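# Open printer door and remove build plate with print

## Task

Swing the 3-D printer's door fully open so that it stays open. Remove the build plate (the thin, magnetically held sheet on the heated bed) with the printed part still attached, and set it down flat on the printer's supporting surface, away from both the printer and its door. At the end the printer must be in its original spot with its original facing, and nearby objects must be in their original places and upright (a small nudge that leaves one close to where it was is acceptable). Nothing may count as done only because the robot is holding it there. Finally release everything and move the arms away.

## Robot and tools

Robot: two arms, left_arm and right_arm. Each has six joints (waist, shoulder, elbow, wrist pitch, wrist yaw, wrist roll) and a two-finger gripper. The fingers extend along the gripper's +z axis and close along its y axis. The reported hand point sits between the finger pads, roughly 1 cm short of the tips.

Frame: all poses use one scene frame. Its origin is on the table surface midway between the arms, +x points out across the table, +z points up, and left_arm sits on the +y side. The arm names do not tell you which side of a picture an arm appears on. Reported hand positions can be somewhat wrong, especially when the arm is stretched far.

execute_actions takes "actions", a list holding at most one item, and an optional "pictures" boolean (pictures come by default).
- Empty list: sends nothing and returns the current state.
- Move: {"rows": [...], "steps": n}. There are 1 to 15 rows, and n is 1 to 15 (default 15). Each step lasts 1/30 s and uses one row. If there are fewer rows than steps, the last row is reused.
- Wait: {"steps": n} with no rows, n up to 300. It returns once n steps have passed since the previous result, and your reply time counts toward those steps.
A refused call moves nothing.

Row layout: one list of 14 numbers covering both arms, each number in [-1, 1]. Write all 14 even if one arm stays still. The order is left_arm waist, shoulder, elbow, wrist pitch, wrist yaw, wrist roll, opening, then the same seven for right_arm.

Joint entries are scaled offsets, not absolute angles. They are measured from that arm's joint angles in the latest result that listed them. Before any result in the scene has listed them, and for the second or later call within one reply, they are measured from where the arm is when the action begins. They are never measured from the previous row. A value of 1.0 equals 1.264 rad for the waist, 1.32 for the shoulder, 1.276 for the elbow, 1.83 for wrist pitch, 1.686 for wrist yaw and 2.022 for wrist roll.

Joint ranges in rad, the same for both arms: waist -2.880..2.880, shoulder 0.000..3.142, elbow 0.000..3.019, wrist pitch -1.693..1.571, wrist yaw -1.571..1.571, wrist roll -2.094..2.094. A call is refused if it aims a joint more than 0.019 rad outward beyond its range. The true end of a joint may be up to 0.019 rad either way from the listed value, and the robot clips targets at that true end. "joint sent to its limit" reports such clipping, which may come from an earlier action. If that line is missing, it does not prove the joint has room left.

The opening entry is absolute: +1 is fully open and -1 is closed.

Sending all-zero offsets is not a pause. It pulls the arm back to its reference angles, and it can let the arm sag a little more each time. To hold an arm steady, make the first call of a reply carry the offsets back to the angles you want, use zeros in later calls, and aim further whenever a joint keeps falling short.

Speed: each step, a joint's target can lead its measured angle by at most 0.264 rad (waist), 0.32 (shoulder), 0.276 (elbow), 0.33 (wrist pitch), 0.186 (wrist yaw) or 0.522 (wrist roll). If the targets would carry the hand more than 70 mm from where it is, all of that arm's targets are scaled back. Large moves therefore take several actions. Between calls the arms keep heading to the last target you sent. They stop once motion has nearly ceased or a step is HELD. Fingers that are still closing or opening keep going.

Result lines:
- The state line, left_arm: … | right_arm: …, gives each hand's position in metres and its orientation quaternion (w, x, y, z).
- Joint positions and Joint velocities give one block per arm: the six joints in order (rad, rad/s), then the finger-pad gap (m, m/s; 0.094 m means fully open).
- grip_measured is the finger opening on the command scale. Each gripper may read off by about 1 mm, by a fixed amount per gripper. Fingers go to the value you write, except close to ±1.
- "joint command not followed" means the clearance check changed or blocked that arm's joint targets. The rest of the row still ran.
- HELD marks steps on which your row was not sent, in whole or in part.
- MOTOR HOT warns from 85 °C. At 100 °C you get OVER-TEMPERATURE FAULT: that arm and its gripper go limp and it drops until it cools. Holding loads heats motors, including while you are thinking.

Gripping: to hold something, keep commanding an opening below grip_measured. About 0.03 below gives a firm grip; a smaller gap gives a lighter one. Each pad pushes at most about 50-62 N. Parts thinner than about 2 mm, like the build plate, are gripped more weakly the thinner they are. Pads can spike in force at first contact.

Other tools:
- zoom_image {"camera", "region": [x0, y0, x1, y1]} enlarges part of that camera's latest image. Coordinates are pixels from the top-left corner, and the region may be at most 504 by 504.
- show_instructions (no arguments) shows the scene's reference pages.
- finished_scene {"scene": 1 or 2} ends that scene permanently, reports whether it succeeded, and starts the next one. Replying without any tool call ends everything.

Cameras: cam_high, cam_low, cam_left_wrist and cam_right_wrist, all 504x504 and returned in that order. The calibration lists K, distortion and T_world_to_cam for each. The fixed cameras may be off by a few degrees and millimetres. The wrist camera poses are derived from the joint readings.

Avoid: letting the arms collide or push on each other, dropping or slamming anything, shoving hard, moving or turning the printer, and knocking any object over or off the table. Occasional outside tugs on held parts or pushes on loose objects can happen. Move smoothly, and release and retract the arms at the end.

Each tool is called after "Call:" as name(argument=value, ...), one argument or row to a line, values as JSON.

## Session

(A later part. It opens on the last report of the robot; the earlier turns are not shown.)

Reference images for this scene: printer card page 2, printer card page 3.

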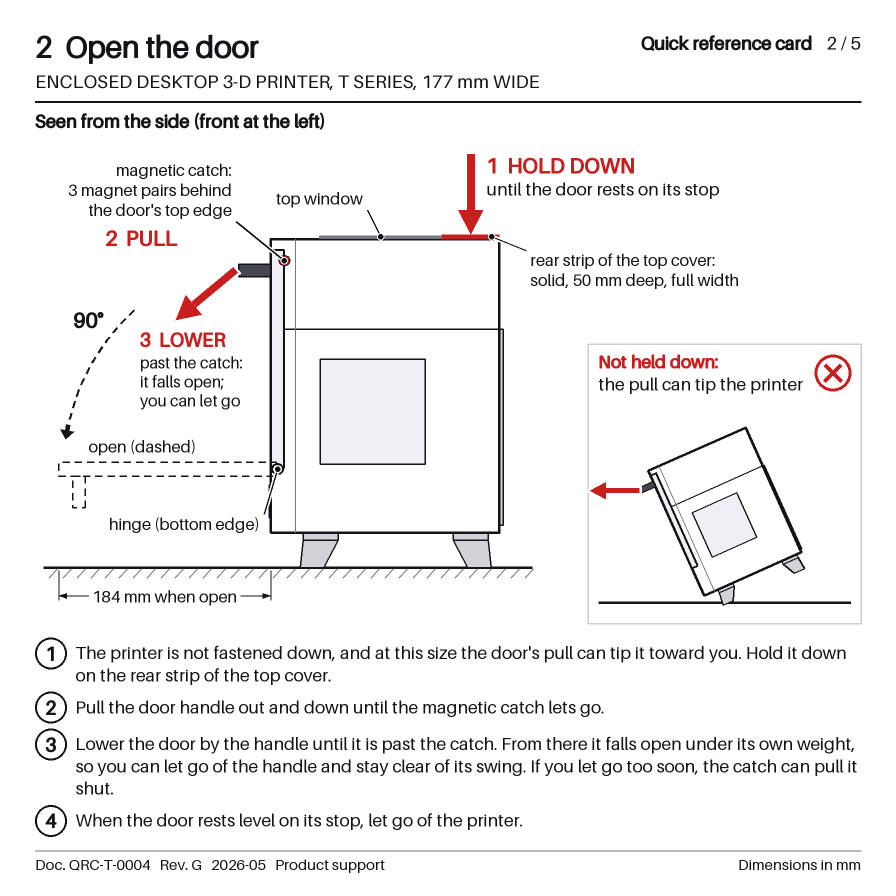

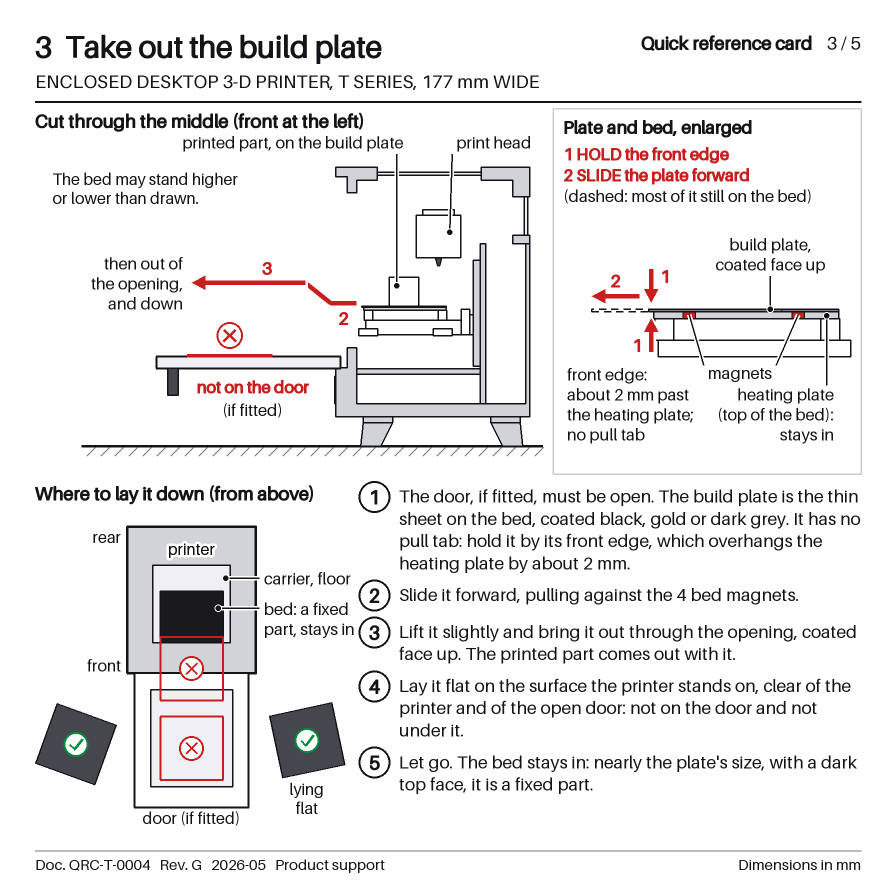

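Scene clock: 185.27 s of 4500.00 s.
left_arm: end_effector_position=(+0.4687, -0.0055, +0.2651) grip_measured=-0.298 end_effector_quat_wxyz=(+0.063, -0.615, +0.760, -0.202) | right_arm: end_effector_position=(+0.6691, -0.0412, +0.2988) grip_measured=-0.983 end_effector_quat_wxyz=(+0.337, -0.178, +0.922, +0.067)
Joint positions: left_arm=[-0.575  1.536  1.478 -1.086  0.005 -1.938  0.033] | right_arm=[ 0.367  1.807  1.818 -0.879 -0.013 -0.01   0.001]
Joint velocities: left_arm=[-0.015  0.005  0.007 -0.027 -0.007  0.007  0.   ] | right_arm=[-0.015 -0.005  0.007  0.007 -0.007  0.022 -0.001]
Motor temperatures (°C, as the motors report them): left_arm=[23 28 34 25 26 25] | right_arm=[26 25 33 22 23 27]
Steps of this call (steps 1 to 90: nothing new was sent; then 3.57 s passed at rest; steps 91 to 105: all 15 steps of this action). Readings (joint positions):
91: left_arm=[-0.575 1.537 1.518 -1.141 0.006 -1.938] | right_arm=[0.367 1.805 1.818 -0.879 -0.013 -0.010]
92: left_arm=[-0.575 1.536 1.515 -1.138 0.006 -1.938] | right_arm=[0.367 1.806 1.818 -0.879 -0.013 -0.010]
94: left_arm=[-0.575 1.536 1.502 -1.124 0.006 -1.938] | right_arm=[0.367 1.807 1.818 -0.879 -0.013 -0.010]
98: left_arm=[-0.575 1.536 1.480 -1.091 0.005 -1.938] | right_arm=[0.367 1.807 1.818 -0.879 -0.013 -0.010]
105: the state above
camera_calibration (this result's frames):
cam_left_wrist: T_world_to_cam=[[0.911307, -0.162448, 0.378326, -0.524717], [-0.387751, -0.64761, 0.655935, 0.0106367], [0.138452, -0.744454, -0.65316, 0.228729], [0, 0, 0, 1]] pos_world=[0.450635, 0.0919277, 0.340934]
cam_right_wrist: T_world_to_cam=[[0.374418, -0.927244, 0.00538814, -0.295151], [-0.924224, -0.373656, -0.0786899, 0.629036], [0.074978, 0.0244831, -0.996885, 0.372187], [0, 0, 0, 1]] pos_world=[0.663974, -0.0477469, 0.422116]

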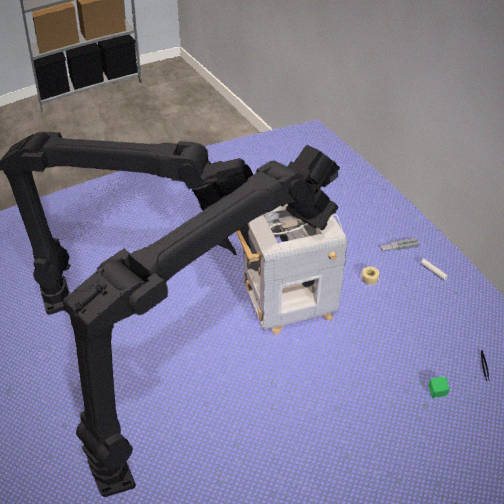

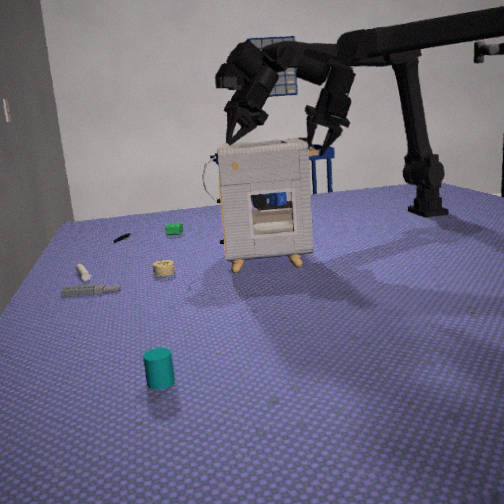

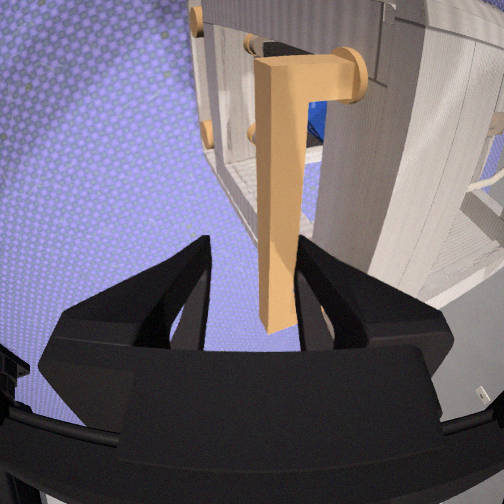

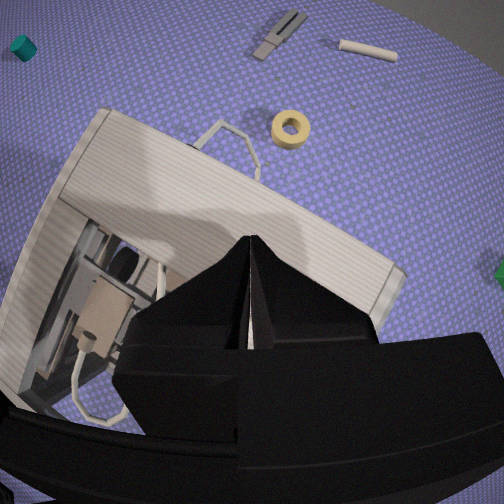

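Call:
execute_actions(
  actions=[
    {"rows":[[0,0,-0.006,0.006,0,0,-0.3,0,0.05,-0.01,0,0,0,-1],[0,0,-0.012,0.011,0,0,-0.3,0,0.05,-0.01,0,0,0,-1],[0,0,-0.018,0.015,0,0,-0.3,0,0.05,-0.01,0,0,0,-1],[0,0,-0.024,0.018,0,0,-0.3,0,0.05,-0.01,0,0,0,-1],[0,0,-0.028,0.02,0,0,-0.3,0,0.05,-0.01,0,0,0,-1]],"steps":15},
  ],
)

Call:
zoom_image(
  camera="cam_low",
  region=[280, 100, 370, 190],
)

Scene clock: 201.50 s of 4500.00 s.
left_arm: end_effector_position=(+0.4709, -0.0068, +0.2590) grip_measured=-0.298 end_effector_quat_wxyz=(+0.065, -0.614, +0.758, -0.209) | right_arm: end_effector_position=(+0.6691, -0.0412, +0.2988) grip_measured=-0.983 end_effector_quat_wxyz=(+0.337, -0.178, +0.922, +0.067)
Joint positions: left_arm=[-0.575  1.535  1.456 -1.05   0.005 -1.938  0.033] | right_arm=[ 0.367  1.807  1.818 -0.879 -0.013 -0.01   0.001]
Joint velocities: left_arm=[ 0.005  0.005 -0.017  0.012  0.066 -0.051  0.   ] | right_arm=[-0.005 -0.005  0.012  0.007  0.022  0.022 -0.   ]
Motor temperatures (°C, as the motors report them): left_arm=[23 28 34 25 26 25] | right_arm=[26 25 32 22 23 27]
Steps of this call (steps 1 to 15: the robot went on to your last target; steps 16 to 90: nothing new was sent; then 12.73 s passed at rest; steps 91 to 105: all 15 steps of this action). Readings (joint positions):
91: left_arm=[-0.575 1.536 1.478 -1.086 0.005 -1.938] | right_arm=[0.367 1.807 1.818 -0.879 -0.013 -0.010]
92: left_arm=[-0.575 1.536 1.476 -1.083 0.005 -1.938] | right_arm=[0.367 1.807 1.818 -0.879 -0.013 -0.010]
94: left_arm=[-0.575 1.536 1.468 -1.071 0.005 -1.938] | right_arm=[0.367 1.807 1.818 -0.879 -0.013 -0.010]
98: left_arm=[-0.575 1.535 1.457 -1.051 0.005 -1.938] | right_arm=[0.367 1.807 1.818 -0.879 -0.013 -0.010]
105: the state above
camera_calibration (this result's frames):
cam_left_wrist: T_world_to_cam=[[0.906207, -0.159138, 0.391745, -0.525602], [-0.39638, -0.642282, 0.656016, 0.018747], [0.147214, -0.749766, -0.64512, 0.217178], [0, 0, 0, 1]] pos_world=[0.451764, 0.0912299, 0.333709]
cam_right_wrist: T_world_to_cam=[[0.374418, -0.927244, 0.00538814, -0.295151], [-0.924224, -0.373656, -0.0786899, 0.629036], [0.074978, 0.0244831, -0.996885, 0.372187], [0, 0, 0, 1]] pos_world=[0.663974, -0.0477469, 0.422116]

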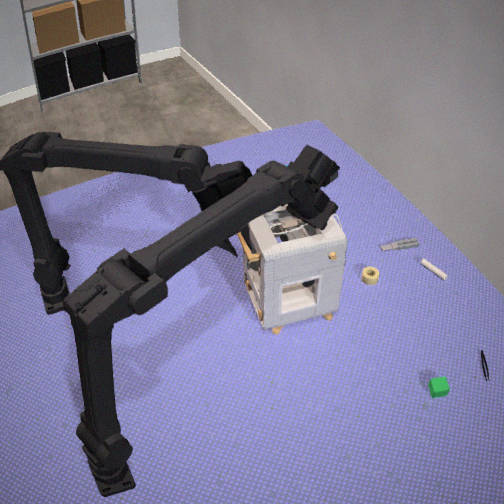

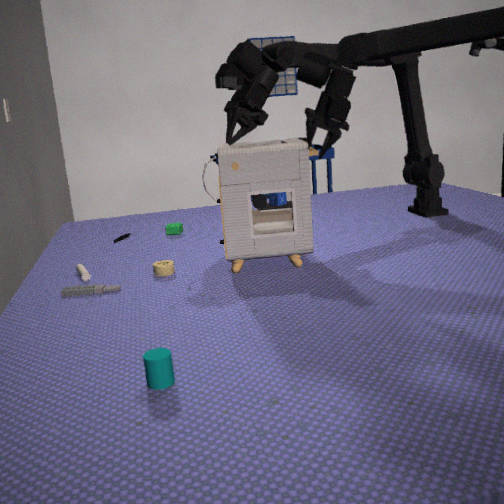

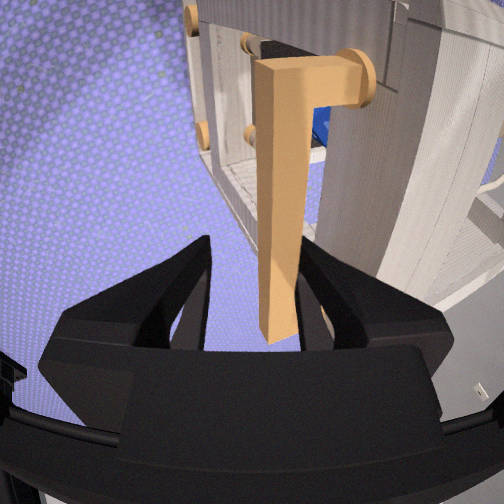

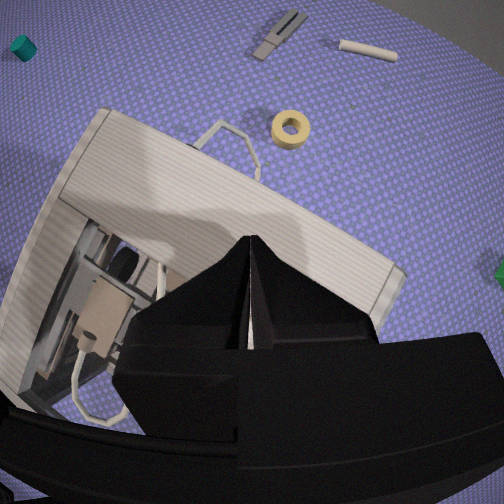

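Region (280, 100, 370, 190) of cam_low's 504x504 image, scaled by 5.600, with more detail than that image has.

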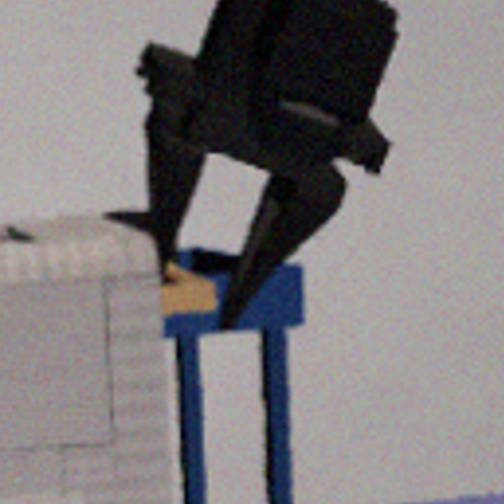

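Call:
execute_actions(
  actions=[
    {"rows":[[0,0,0,0,0,0,-0.35,0,0.08,-0.03,-0.02,0,0,-1],[0,0,0,0,0,0,-0.4,0,0.12,-0.05,-0.03,0,0,-1],[0,0,0,0,0,0,-0.45,0,0.16,-0.06,-0.04,0,0,-1],[0,0,0,0,0,0,-0.5,0,0.2,-0.08,-0.05,0,0,-1],[0,0,0,0,0,0,-0.55,0,0.2,-0.08,-0.05,0,0,-1],[0,0,0,0,0,0,-0.6,0,0.2,-0.08,-0.05,0,0,-1],[0,0,0,0,0,0,-0.65,0,0.2,-0.08,-0.05,0,0,-1],[0,0,0,0,0,0,-0.7,0,0.2,-0.08,-0.05,0,0,-1],[0,0,0,0,0,0,-0.74,0,0.2,-0.08,-0.05,0,0,-1]],"steps":15},
  ],
)

Scene clock: 211.77 s of 4500.00 s.
left_arm: end_effector_position=(+0.4784, -0.0078, +0.2624) grip_measured=-0.726 end_effector_quat_wxyz=(+0.073, -0.614, +0.754, -0.223) | right_arm: end_effector_position=(+0.6693, -0.0411, +0.2978) grip_measured=-0.983 end_effector_quat_wxyz=(+0.337, -0.178, +0.922, +0.067)
Joint positions: left_arm=[-0.571  1.535  1.456 -1.019 -0.    -1.938  0.013] | right_arm=[ 0.367  1.809  1.818 -0.879 -0.013 -0.01   0.001]
Joint velocities: left_arm=[ 0.005  0.005  0.012 -0.002  0.066  0.007 -0.   ] | right_arm=[-0.005 -0.005  0.002  0.007  0.037 -0.037 -0.001]
Motor temperatures (°C, as the motors report them): left_arm=[23 28 33 25 26 25] | right_arm=[26 25 32 22 23 27]
Steps of this call (steps 1 to 15: the robot went on to your last target; steps 16 to 90: nothing new was sent; then 6.77 s passed at rest; steps 91 to 105: all 15 steps of this action). Readings (joint positions):
91: left_arm=[-0.575 1.535 1.456 -1.049 0.004 -1.938] | right_arm=[0.367 1.809 1.818 -0.879 -0.013 -0.010]
92: left_arm=[-0.575 1.535 1.456 -1.046 0.003 -1.938] | right_arm=[0.367 1.809 1.818 -0.879 -0.013 -0.010]
94: left_arm=[-0.574 1.535 1.456 -1.038 0.001 -1.938] | right_arm=[0.367 1.809 1.818 -0.879 -0.013 -0.010]
98: left_arm=[-0.572 1.535 1.456 -1.022 0.000 -1.938] | right_arm=[0.367 1.809 1.818 -0.879 -0.013 -0.010]
105: the state above
camera_calibration (this result's frames):
cam_left_wrist: T_world_to_cam=[[0.895494, -0.147985, 0.419752, -0.536098], [-0.411089, -0.636465, 0.652624, 0.0268749], [0.170579, -0.756976, -0.630785, 0.202516], [0, 0, 0, 1]] pos_world=[0.456575, 0.0910699, 0.335233]
cam_right_wrist: T_world_to_cam=[[0.374426, -0.927241, 0.00536179, -0.295147], [-0.924335, -0.373698, -0.0771688, 0.628827], [0.0735578, 0.0239379, -0.997004, 0.372072], [0, 0, 0, 1]] pos_world=[0.664388, -0.0475877, 0.421065]

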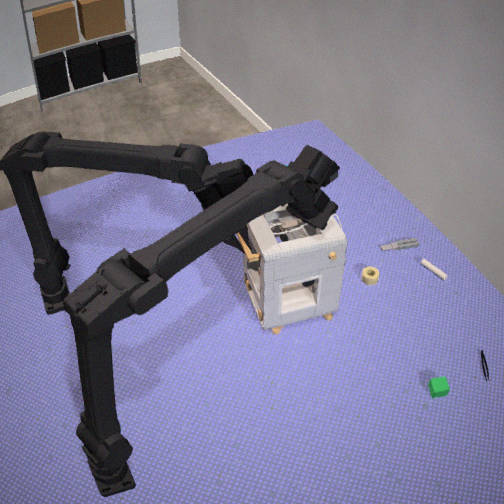

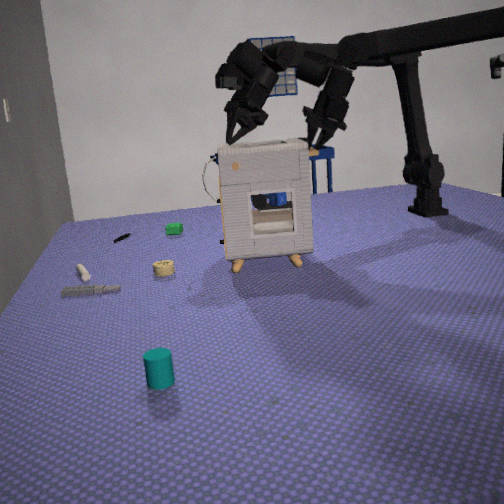

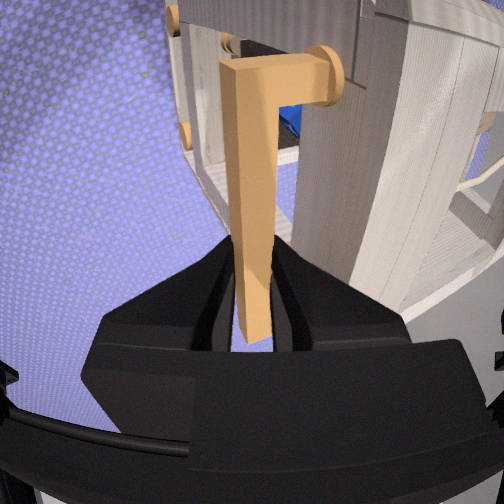

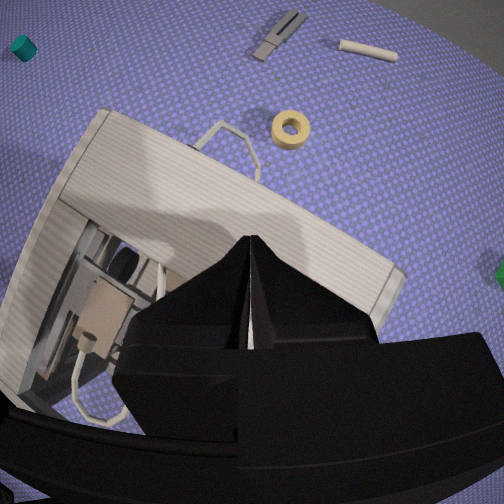

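Call:
execute_actions(
  actions=[
    {"rows":[[0,-0.006,-0.006,0,0,0,-0.76,0,0.1,-0.04,-0.02,0,0,-1],[0,-0.012,-0.012,0,0,0,-0.76,0,0.2,-0.08,-0.05,0,0,-1],[-0.003,-0.018,-0.018,0,0,0,-0.76,0,0.2,-0.08,-0.05,0,0,-1],[-0.005,-0.024,-0.024,0,0,0,-0.76,0,0.2,-0.08,-0.05,0,0,-1],[-0.007,-0.03,-0.03,0,0,0,-0.76,0,0.2,-0.08,-0.05,0,0,-1],[-0.009,-0.036,-0.036,0,0,0,-0.76,0,0.2,-0.08,-0.05,0,0,-1],[-0.011,-0.042,-0.043,0,0,0,-0.76,0,0.2,-0.08,-0.05,0,0,-1],[-0.013,-0.048,-0.05,0,0,0,-0.76,0,0.2,-0.08,-0.05,0,0,-1],[-0.015,-0.054,-0.057,0,0,0,-0.76,0,0.2,-0.08,-0.05,0,0,-1],[-0.017,-0.06,-0.064,0,0,0,-0.76,0,0.2,-0.08,-0.05,0,0,-1],[-0.019,-0.066,-0.071,0,0,0,-0.76,0,0.2,-0.08,-0.05,0,0,-1],[-0.02,-0.072,-0.078,0,0,0,-0.76,0,0.2,-0.08,-0.05,0,0,-1]],"steps":15},
  ],
)

Scene clock: 248.03 s of 4500.00 s.
left_arm: end_effector_position=(+0.4656, +0.0010, +0.2625) grip_measured=-0.737 end_effector_quat_wxyz=(+0.081, -0.607, +0.754, -0.236) | right_arm: end_effector_position=(+0.6690, -0.0402, +0.2978) grip_measured=-0.983 end_effector_quat_wxyz=(+0.336, -0.179, +0.922, +0.069)
Joint positions: left_arm=[-0.572  1.478  1.384 -0.973 -0.005 -1.926  0.012] | right_arm=[ 0.367  1.809  1.818 -0.879 -0.018 -0.01   0.001]
Joint velocities: left_arm=[-0.024 -0.122 -0.134 -0.007 -0.051 -0.037  0.   ] | right_arm=[ 0.005 -0.024  0.007 -0.012 -0.051  0.022 -0.001]
Motor temperatures (°C, as the motors report them): left_arm=[23 28 34 25 26 25] | right_arm=[26 25 31 22 23 27]
Steps of this call (steps 1 to 15: the robot went on to your last target; steps 16 to 90: nothing new was sent; then 32.77 s passed at rest; steps 91 to 105: all 15 steps of this action). Readings (joint positions):
91: left_arm=[-0.571 1.535 1.456 -1.015 -0.000 -1.938] | right_arm=[0.367 1.809 1.818 -0.879 -0.013 -0.010]
92: left_arm=[-0.571 1.535 1.456 -1.015 -0.000 -1.938] | right_arm=[0.367 1.809 1.818 -0.879 -0.013 -0.010]
94: left_arm=[-0.571 1.531 1.451 -1.010 -0.000 -1.938] | right_arm=[0.367 1.809 1.818 -0.879 -0.013 -0.010]
98: left_arm=[-0.571 1.519 1.431 -0.987 -0.001 -1.938] | right_arm=[0.367 1.809 1.818 -0.879 -0.013 -0.010]
105: the state above
camera_calibration (this result's frames):
cam_left_wrist: T_world_to_cam=[[0.880695, -0.152341, 0.448518, -0.523985], [-0.436819, -0.627423, 0.644616, 0.0411235], [0.183209, -0.763631, -0.619114, 0.202549], [0, 0, 0, 1]] pos_world=[0.442326, 0.10065, 0.333909]
cam_right_wrist: T_world_to_cam=[[0.377291, -0.926092, 0.00215467, -0.295067], [-0.923266, -0.376319, -0.0772293, 0.628035], [0.0723323, 0.0271486, -0.997011, 0.373036], [0, 0, 0, 1]] pos_world=[0.664186, -0.0470459, 0.42106]

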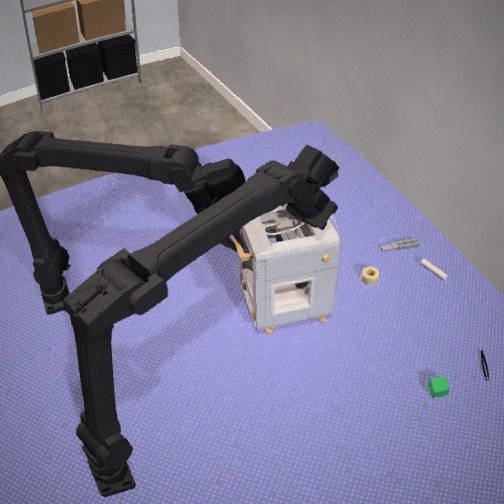

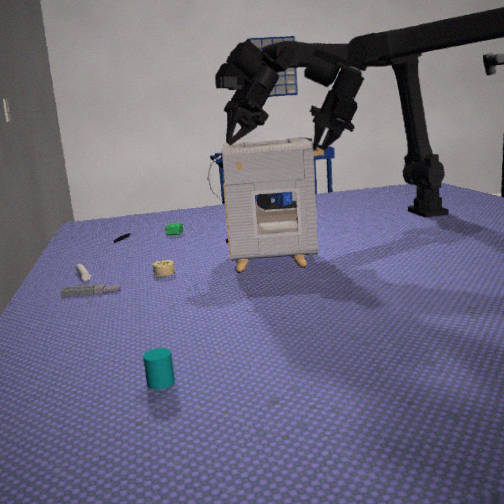

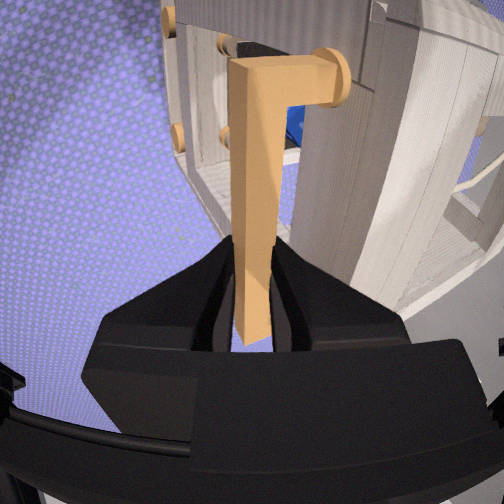

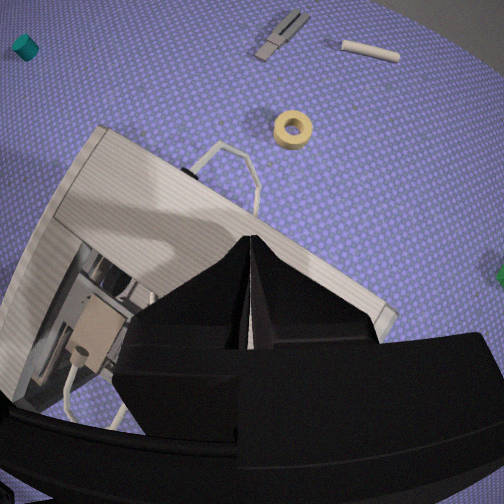

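Call:
execute_actions(
  actions=[
    {"rows":[[0,0,0,0,0,0,-0.76,0,0,0,0,0,0,-1]],"steps":10},
  ],
)

Scene clock: 251.30 s of 4500.00 s.
left_arm: end_effector_position=(+0.4642, +0.0013, +0.2626) grip_measured=-0.737 end_effector_quat_wxyz=(+0.082, -0.605, +0.756, -0.237) | right_arm: end_effector_position=(+0.6679, -0.0390, +0.3015) grip_measured=-0.983 end_effector_quat_wxyz=(+0.339, -0.180, +0.921, +0.071)
Joint positions: left_arm=[-0.572  1.473  1.378 -0.969 -0.005 -1.921  0.012] | right_arm=[ 0.368  1.804  1.818 -0.877 -0.02  -0.01   0.001]
Joint velocities: left_arm=[ 0.005 -0.005 -0.017  0.002 -0.022  0.007 -0.   ] | right_arm=[-0.005 -0.005 -0.017 -0.012 -0.007  0.022 -0.001]
Motor temperatures (°C, as the motors report them): left_arm=[23 28 34 25 26 25] | right_arm=[26 25 31 22 23 27]
Steps of this call (steps 1 to 15: the robot went on to your last target; steps 16 to 88: nothing new was sent; steps 89 to 98: all 10 steps of this action). Readings (joint positions):
89: left_arm=[-0.573 1.473 1.378 -0.969 -0.005 -1.924] | right_arm=[0.368 1.805 1.818 -0.878 -0.020 -0.010]
90: left_arm=[-0.572 1.473 1.378 -0.969 -0.005 -1.922] | right_arm=[0.368 1.804 1.818 -0.877 -0.020 -0.010]
92: left_arm=[-0.572 1.473 1.378 -0.969 -0.005 -1.921] | right_arm=[0.368 1.804 1.818 -0.877 -0.020 -0.010]
96: left_arm=[-0.572 1.473 1.378 -0.969 -0.005 -1.921] | right_arm=[0.368 1.804 1.818 -0.877 -0.020 -0.010]
98: the state above
camera_calibration (this result's frames):
cam_left_wrist: T_world_to_cam=[[0.878079, -0.157363, 0.451901, -0.522485], [-0.442761, -0.625377, 0.642547, 0.0440107], [0.181495, -0.764291, -0.618804, 0.203817], [0, 0, 0, 1]] pos_world=[0.441278, 0.101079, 0.333956]
cam_right_wrist: T_world_to_cam=[[0.380066, -0.924959, 0.000544526, -0.294901], [-0.921694, -0.378774, -0.0837282, 0.628603], [0.0776514, 0.0313204, -0.996488, 0.373219], [0, 0, 0, 1]] pos_world=[0.662481, -0.0463624, 0.424701]

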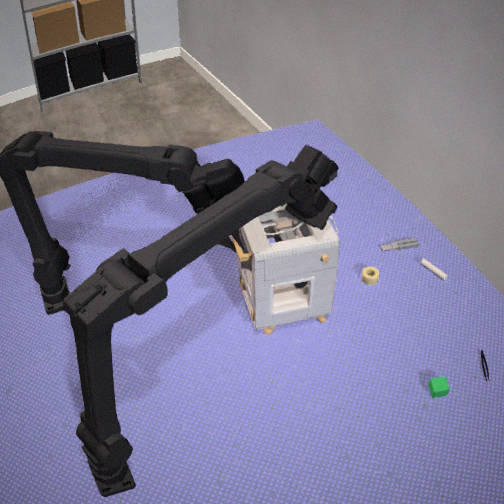

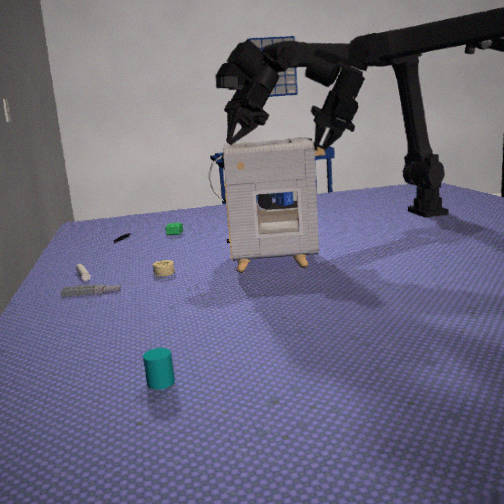

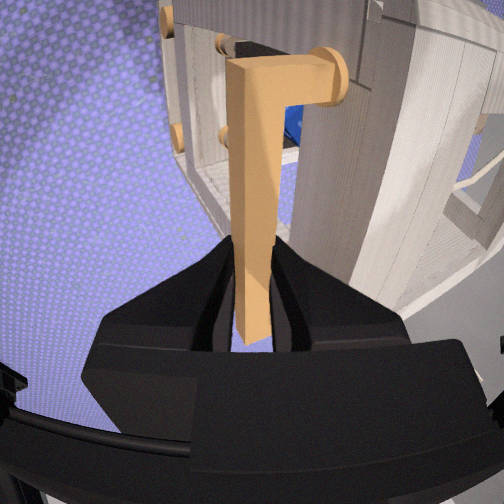

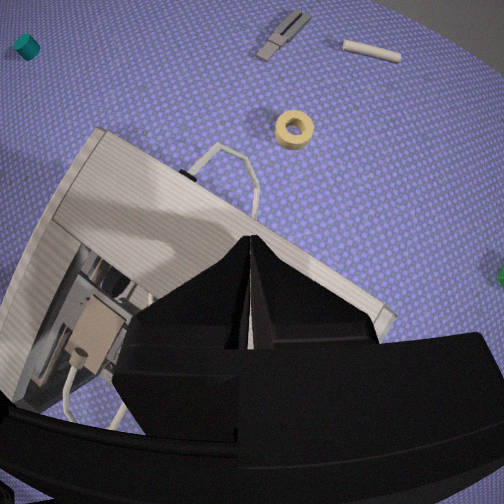

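Call:
zoom_image(
  camera="cam_high",
  region=[210, 190, 360, 340],
)

Call:
show_instructions(
)

Region (210, 190, 360, 340) of cam_high's 504x504 image, scaled by 3.360, with more detail than that image has.

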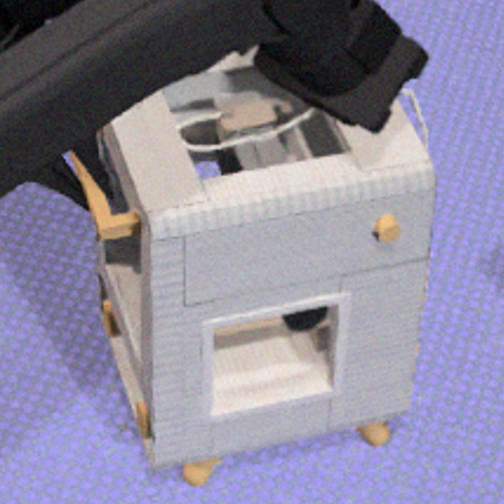

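Reference images for this scene: printer card page 2, printer card page 3.

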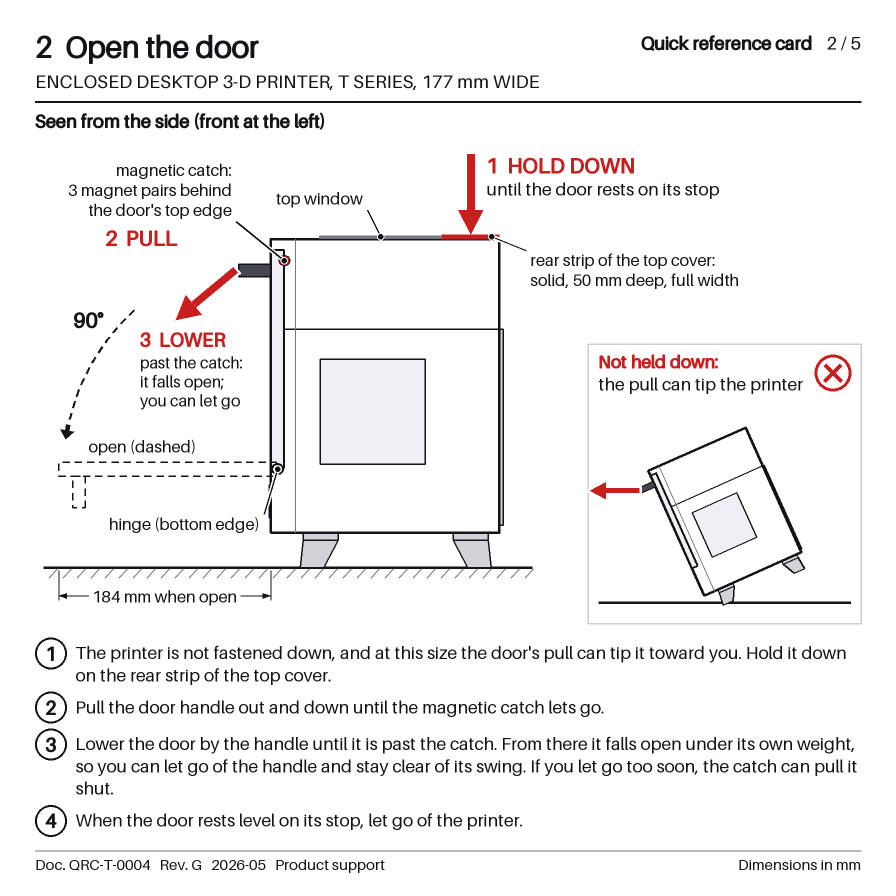

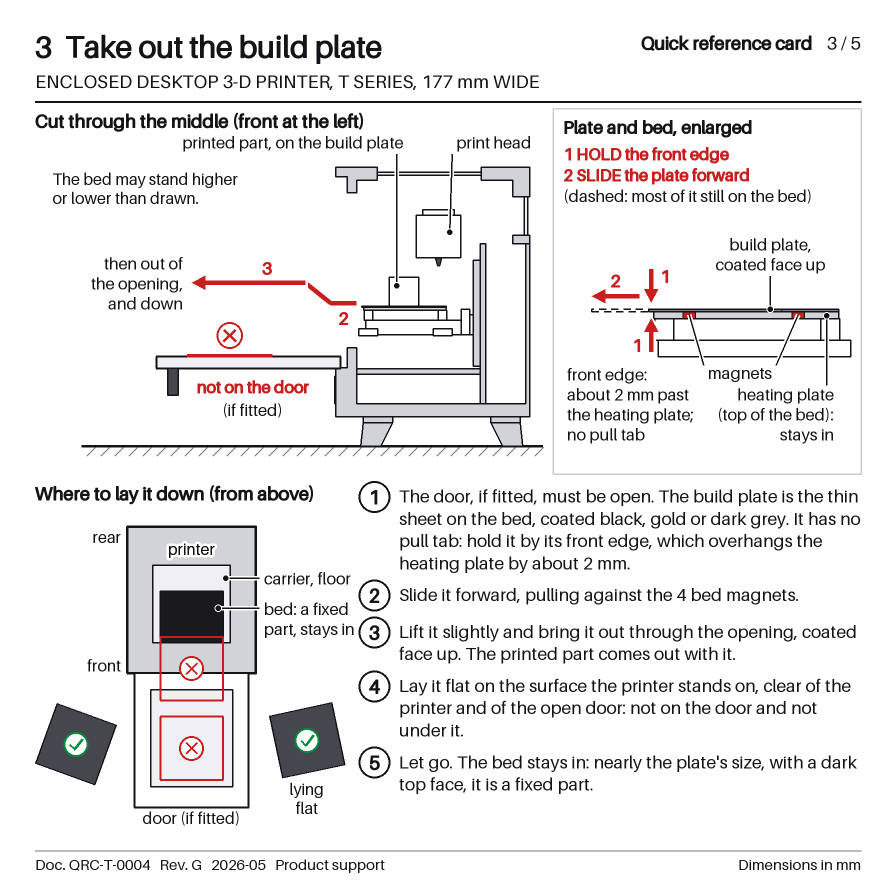

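Call:
execute_actions(
  actions=[
    {"rows":[[0,0.005,0.004,0,0,0,-0.76,0,-0.01,0,0,0,0,-1],[0,0.01,0.008,-0.002,0,0,-0.76,0,-0.015,0,0,0,0,-1],[0,0.015,0.012,-0.004,0,0,-0.76,0,-0.018,0,0,0,0,-1],[0,0.02,0.017,-0.006,0,0,-0.76,0,-0.018,0,0,0,0,-1],[0,0.025,0.022,-0.008,0,0,-0.76,0,-0.018,0,0,0,0,-1],[0,0.03,0.027,-0.01,0,0,-0.76,0,-0.018,0,0,0,0,-1],[0,0.035,0.032,-0.012,0,0,-0.76,0,-0.018,0,0,0,0,-1],[0,0.04,0.037,-0.014,0,0,-0.76,0,-0.018,0,0,0,0,-1],[0,0.045,0.042,-0.016,0,0,-0.76,0,-0.018,0,0,0,0,-1],[0,0.05,0.047,-0.018,0,0,-0.76,0,-0.018,0,0,0,0,-1],[0,0.054,0.052,-0.02,0,0,-0.76,0,-0.018,0,0,0,0,-1],[0,0.058,0.057,-0.02,0,0,-0.76,0,-0.018,0,0,0,0,-1],[0,0.06,0.061,-0.02,0,0,-0.76,0,-0.018,0,0,0,0,-1]],"steps":15},
  ],
)

Scene clock: 307.73 s of 4500.00 s.
left_arm: end_effector_position=(+0.4654, +0.0006, +0.2617) grip_measured=-0.737 end_effector_quat_wxyz=(+0.076, -0.607, +0.760, -0.219) | right_arm: end_effector_position=(+0.6670, -0.0393, +0.3052) grip_measured=-0.983 end_effector_quat_wxyz=(+0.341, -0.179, +0.920, +0.071)
Joint positions: left_arm=[-0.572  1.498  1.414 -1.02  -0.005 -1.919  0.012] | right_arm=[ 0.368  1.799  1.818 -0.877 -0.02  -0.01   0.001]
Joint velocities: left_arm=[-0.015  0.024  0.007 -0.056  0.007  0.022  0.002] | right_arm=[-0.005  0.005  0.002  0.002 -0.066  0.066  0.001]
Motor temperatures (°C, as the motors report them): left_arm=[23 28 34 25 26 25] | right_arm=[26 26 33 22 23 27]
Steps of this call (steps 1 to 15: the robot went on to your last target; steps 16 to 90: nothing new was sent; then 52.93 s passed at rest; steps 91 to 105: all 15 steps of this action). Readings (joint positions):
91: left_arm=[-0.572 1.473 1.378 -0.969 -0.005 -1.920] | right_arm=[0.368 1.804 1.818 -0.877 -0.020 -0.010]
92: left_arm=[-0.572 1.473 1.378 -0.969 -0.005 -1.920] | right_arm=[0.368 1.803 1.818 -0.877 -0.020 -0.010]
94: left_arm=[-0.572 1.474 1.378 -0.969 -0.005 -1.919] | right_arm=[0.368 1.802 1.818 -0.877 -0.020 -0.010]
98: left_arm=[-0.572 1.480 1.387 -0.980 -0.005 -1.919] | right_arm=[0.368 1.800 1.818 -0.877 -0.020 -0.010]
105: the state above
camera_calibration (this result's frames):
cam_left_wrist: T_world_to_cam=[[0.891989, -0.168459, 0.419496, -0.521188], [-0.422905, -0.638813, 0.642705, 0.0353566], [0.15971, -0.750693, -0.641056, 0.218447], [0, 0, 0, 1]] pos_world=[0.444958, 0.098774, 0.335949]
cam_right_wrist: T_world_to_cam=[[0.380063, -0.92496, 0.000659092, -0.294916], [-0.921264, -0.378608, -0.0890476, 0.629337], [0.0826151, 0.0332366, -0.996027, 0.373617], [0, 0, 0, 1]] pos_world=[0.661006, -0.0469316, 0.428368]

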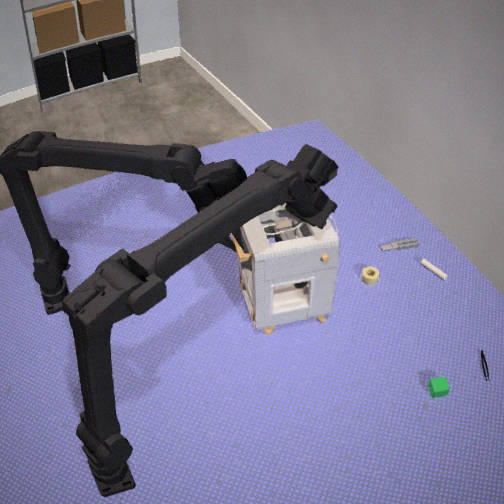

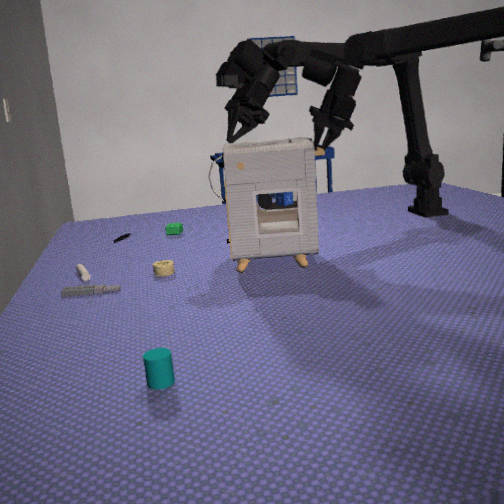

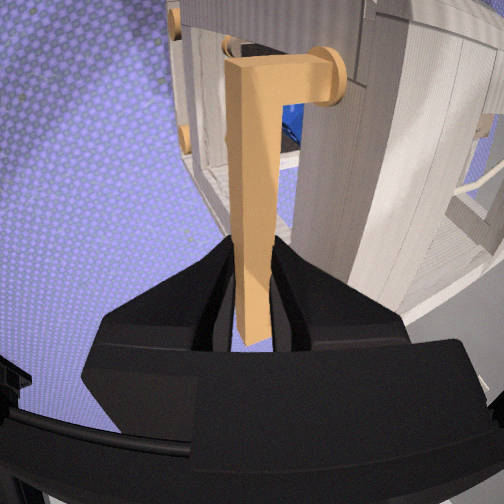

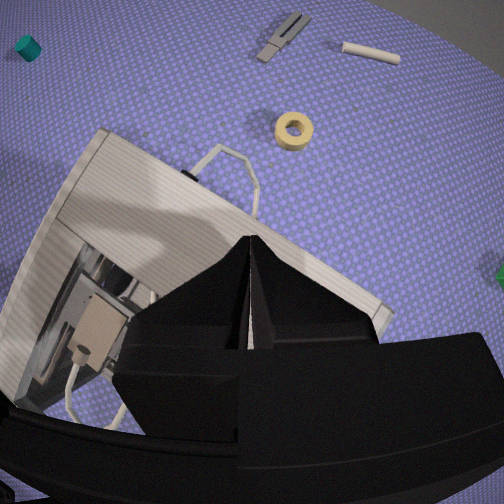

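Call:
execute_actions(
  actions=[
    {"rows":[[0,0,0,0,0,0,-0.76,0,-0.01,0,0,0,0,-1],[0,0,0,0,0,0,-0.76,0,-0.02,0,0,0,0,-1],[0,0,0,0,0,0,-0.76,0.003,-0.028,0,-0.005,0,0,-1],[0,0,0,0,0,0,-0.76,0.006,-0.03,0,-0.012,0,0,-1],[0,0,0,0,0,0,-0.76,0.009,-0.03,0,-0.02,0,0,-1],[0,0,0,0,0,0,-0.76,0.012,-0.03,0,-0.028,0,0,-1],[0,0,0,0,0,0,-0.76,0.015,-0.03,0,-0.036,0,0,-1],[0,0,0,0,0,0,-0.76,0.018,-0.03,0,-0.044,0,0,-1],[0,0,0,0,0,0,-0.76,0.018,-0.03,0,-0.052,0,0,-1]],"steps":15},
  ],
)

Scene clock: 329.37 s of 4500.00 s.
left_arm: end_effector_position=(+0.4648, +0.0010, +0.2626) grip_measured=-0.737 end_effector_quat_wxyz=(+0.076, -0.607, +0.760, -0.218) | right_arm: end_effector_position=(+0.6435, -0.0345, +0.3122) grip_measured=-0.983 end_effector_quat_wxyz=(+0.317, -0.190, +0.927, +0.070)
Joint positions: left_arm=[-0.572  1.496  1.415 -1.023 -0.005 -1.919  0.012] | right_arm=[ 0.387  1.77   1.818 -0.956 -0.02  -0.01   0.001]
Joint velocities: left_arm=[-0.005 -0.005 -0.012  0.002  0.081  0.037 -0.   ] | right_arm=[ 0.034 -0.005 -0.002 -0.012 -0.007  0.022  0.   ]
Motor temperatures (°C, as the motors report them): left_arm=[23 28 36 25 26 25] | right_arm=[26 26 33 22 23 27]
Steps of this call (steps 1 to 15: the robot went on to your last target; steps 16 to 90: nothing new was sent; then 18.13 s passed at rest; steps 91 to 105: all 15 steps of this action). Readings (joint positions):
91: left_arm=[-0.572 1.496 1.416 -1.023 -0.005 -1.919] | right_arm=[0.368 1.799 1.818 -0.877 -0.020 -0.010]
92: left_arm=[-0.572 1.496 1.415 -1.023 -0.005 -1.919] | right_arm=[0.368 1.798 1.818 -0.877 -0.020 -0.010]
94: left_arm=[-0.572 1.496 1.415 -1.023 -0.005 -1.919] | right_arm=[0.368 1.796 1.818 -0.879 -0.020 -0.010]
98: left_arm=[-0.572 1.496 1.415 -1.023 -0.005 -1.919] | right_arm=[0.371 1.783 1.818 -0.916 -0.020 -0.010]
105: the state above
camera_calibration (this result's frames):
cam_left_wrist: T_world_to_cam=[[0.892123, -0.168546, 0.419175, -0.520922], [-0.422699, -0.638945, 0.642709, 0.0346712], [0.159504, -0.75056, -0.641262, 0.219578], [0, 0, 0, 1]] pos_world=[0.444358, 0.0991605, 0.336881]
cam_right_wrist: T_world_to_cam=[[0.397291, -0.917693, -0.000429578, -0.291975], [-0.917021, -0.396982, -0.0384317, 0.590936], [0.035098, 0.0156625, -0.999261, 0.413371], [0, 0, 0, 1]] pos_world=[0.643392, -0.0398263, 0.435651]

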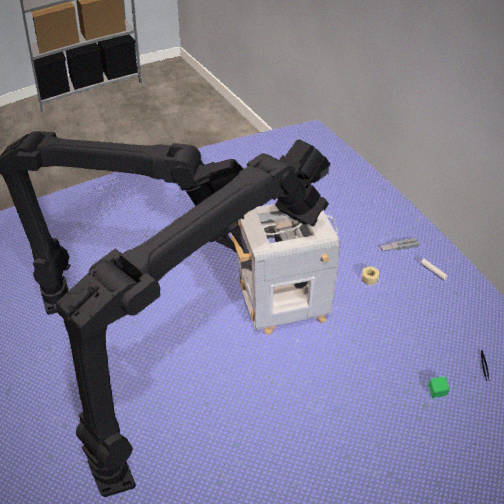

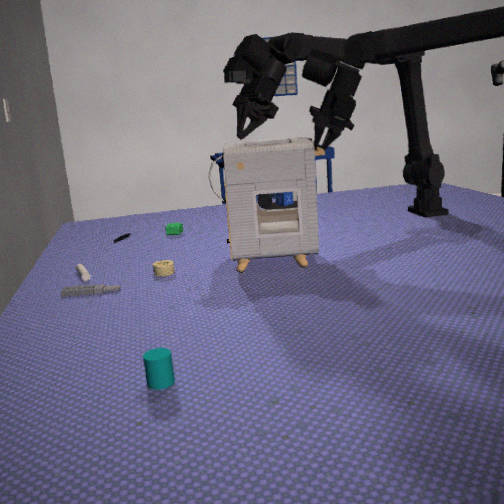

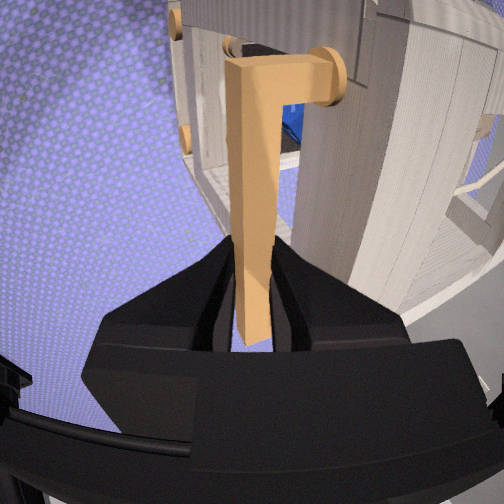

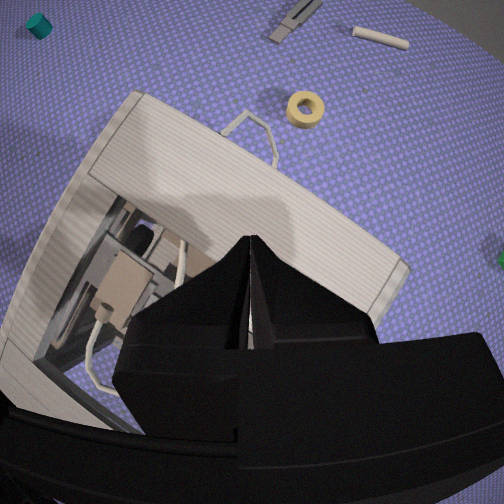

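Lowering the right tip gently onto the strip, then building pressure.

Call:
execute_actions(
  actions=[
    {"rows":[[0,0,0,0,0,0,-0.76,0,0.008,0,0,0,0,-1],[0,0,0,0,0,0,-0.76,0,0.012,0,0,0,0,-1],[0,0,0,0,0,0,-0.76,0,0.016,0,0,0,0,-1],[0,0,0,0,0,0,-0.76,0,0.02,0,0,0,0,-1],[0,0,0,0,0,0,-0.76,0,0.024,0,0,0,0,-1],[0,0,0,0,0,0,-0.76,0,0.028,0,0,0,0,-1],[0,0,0,0,0,0,-0.76,0,0.032,0,0,0,0,-1],[0,0,0,0,0,0,-0.76,0,0.036,0,0,0,0,-1],[0,0,0,0,0,0,-0.76,0,0.04,0,0,0,0,-1],[0,0,0,0,0,0,-0.76,0,0.045,0,0,0,0,-1],[0,0,0,0,0,0,-0.76,0,0.05,0,0,0,0,-1],[0,0,0,0,0,0,-0.76,0,0.06,0,0,0,0,-1]],"steps":15},
  ],
  pictures=false,
)

Scene clock: 339.80 s of 4500.00 s.
left_arm: end_effector_position=(+0.4648, +0.0010, +0.2626) grip_measured=-0.737 end_effector_quat_wxyz=(+0.076, -0.607, +0.760, -0.218) | right_arm: end_effector_position=(+0.6467, -0.0324, +0.2987) grip_measured=-0.983 end_effector_quat_wxyz=(+0.308, -0.190, +0.929, +0.068)
Joint positions: left_arm=[-0.572  1.496  1.415 -1.023 -0.005 -1.919  0.012] | right_arm=[ 0.388  1.791  1.818 -0.955 -0.019 -0.01   0.001]
Joint velocities: left_arm=[ 0.005 -0.005  0.007 -0.002 -0.007 -0.007  0.001] | right_arm=[ 0.015 -0.015 -0.017  0.012  0.051 -0.11   0.001]
Motor temperatures (°C, as the motors report them): left_arm=[23 28 35 25 26 25] | right_arm=[26 26 33 22 23 27]
Steps of this call (steps 1 to 15: the robot went on to your last target; steps 16 to 90: nothing new was sent; then 6.93 s passed at rest; steps 91 to 105: all 15 steps of this action). Readings (joint positions):
91: left_arm=[-0.572 1.496 1.415 -1.023 -0.005 -1.919] | right_arm=[0.388 1.770 1.818 -0.958 -0.020 -0.010]
92: left_arm=[-0.572 1.496 1.415 -1.023 -0.005 -1.919] | right_arm=[0.388 1.771 1.818 -0.958 -0.020 -0.010]
94: left_arm=[-0.572 1.496 1.415 -1.023 -0.005 -1.919] | right_arm=[0.388 1.773 1.818 -0.958 -0.020 -0.010]
98: left_arm=[-0.572 1.496 1.415 -1.023 -0.005 -1.919] | right_arm=[0.388 1.787 1.818 -0.958 -0.020 -0.010]
105: the state above


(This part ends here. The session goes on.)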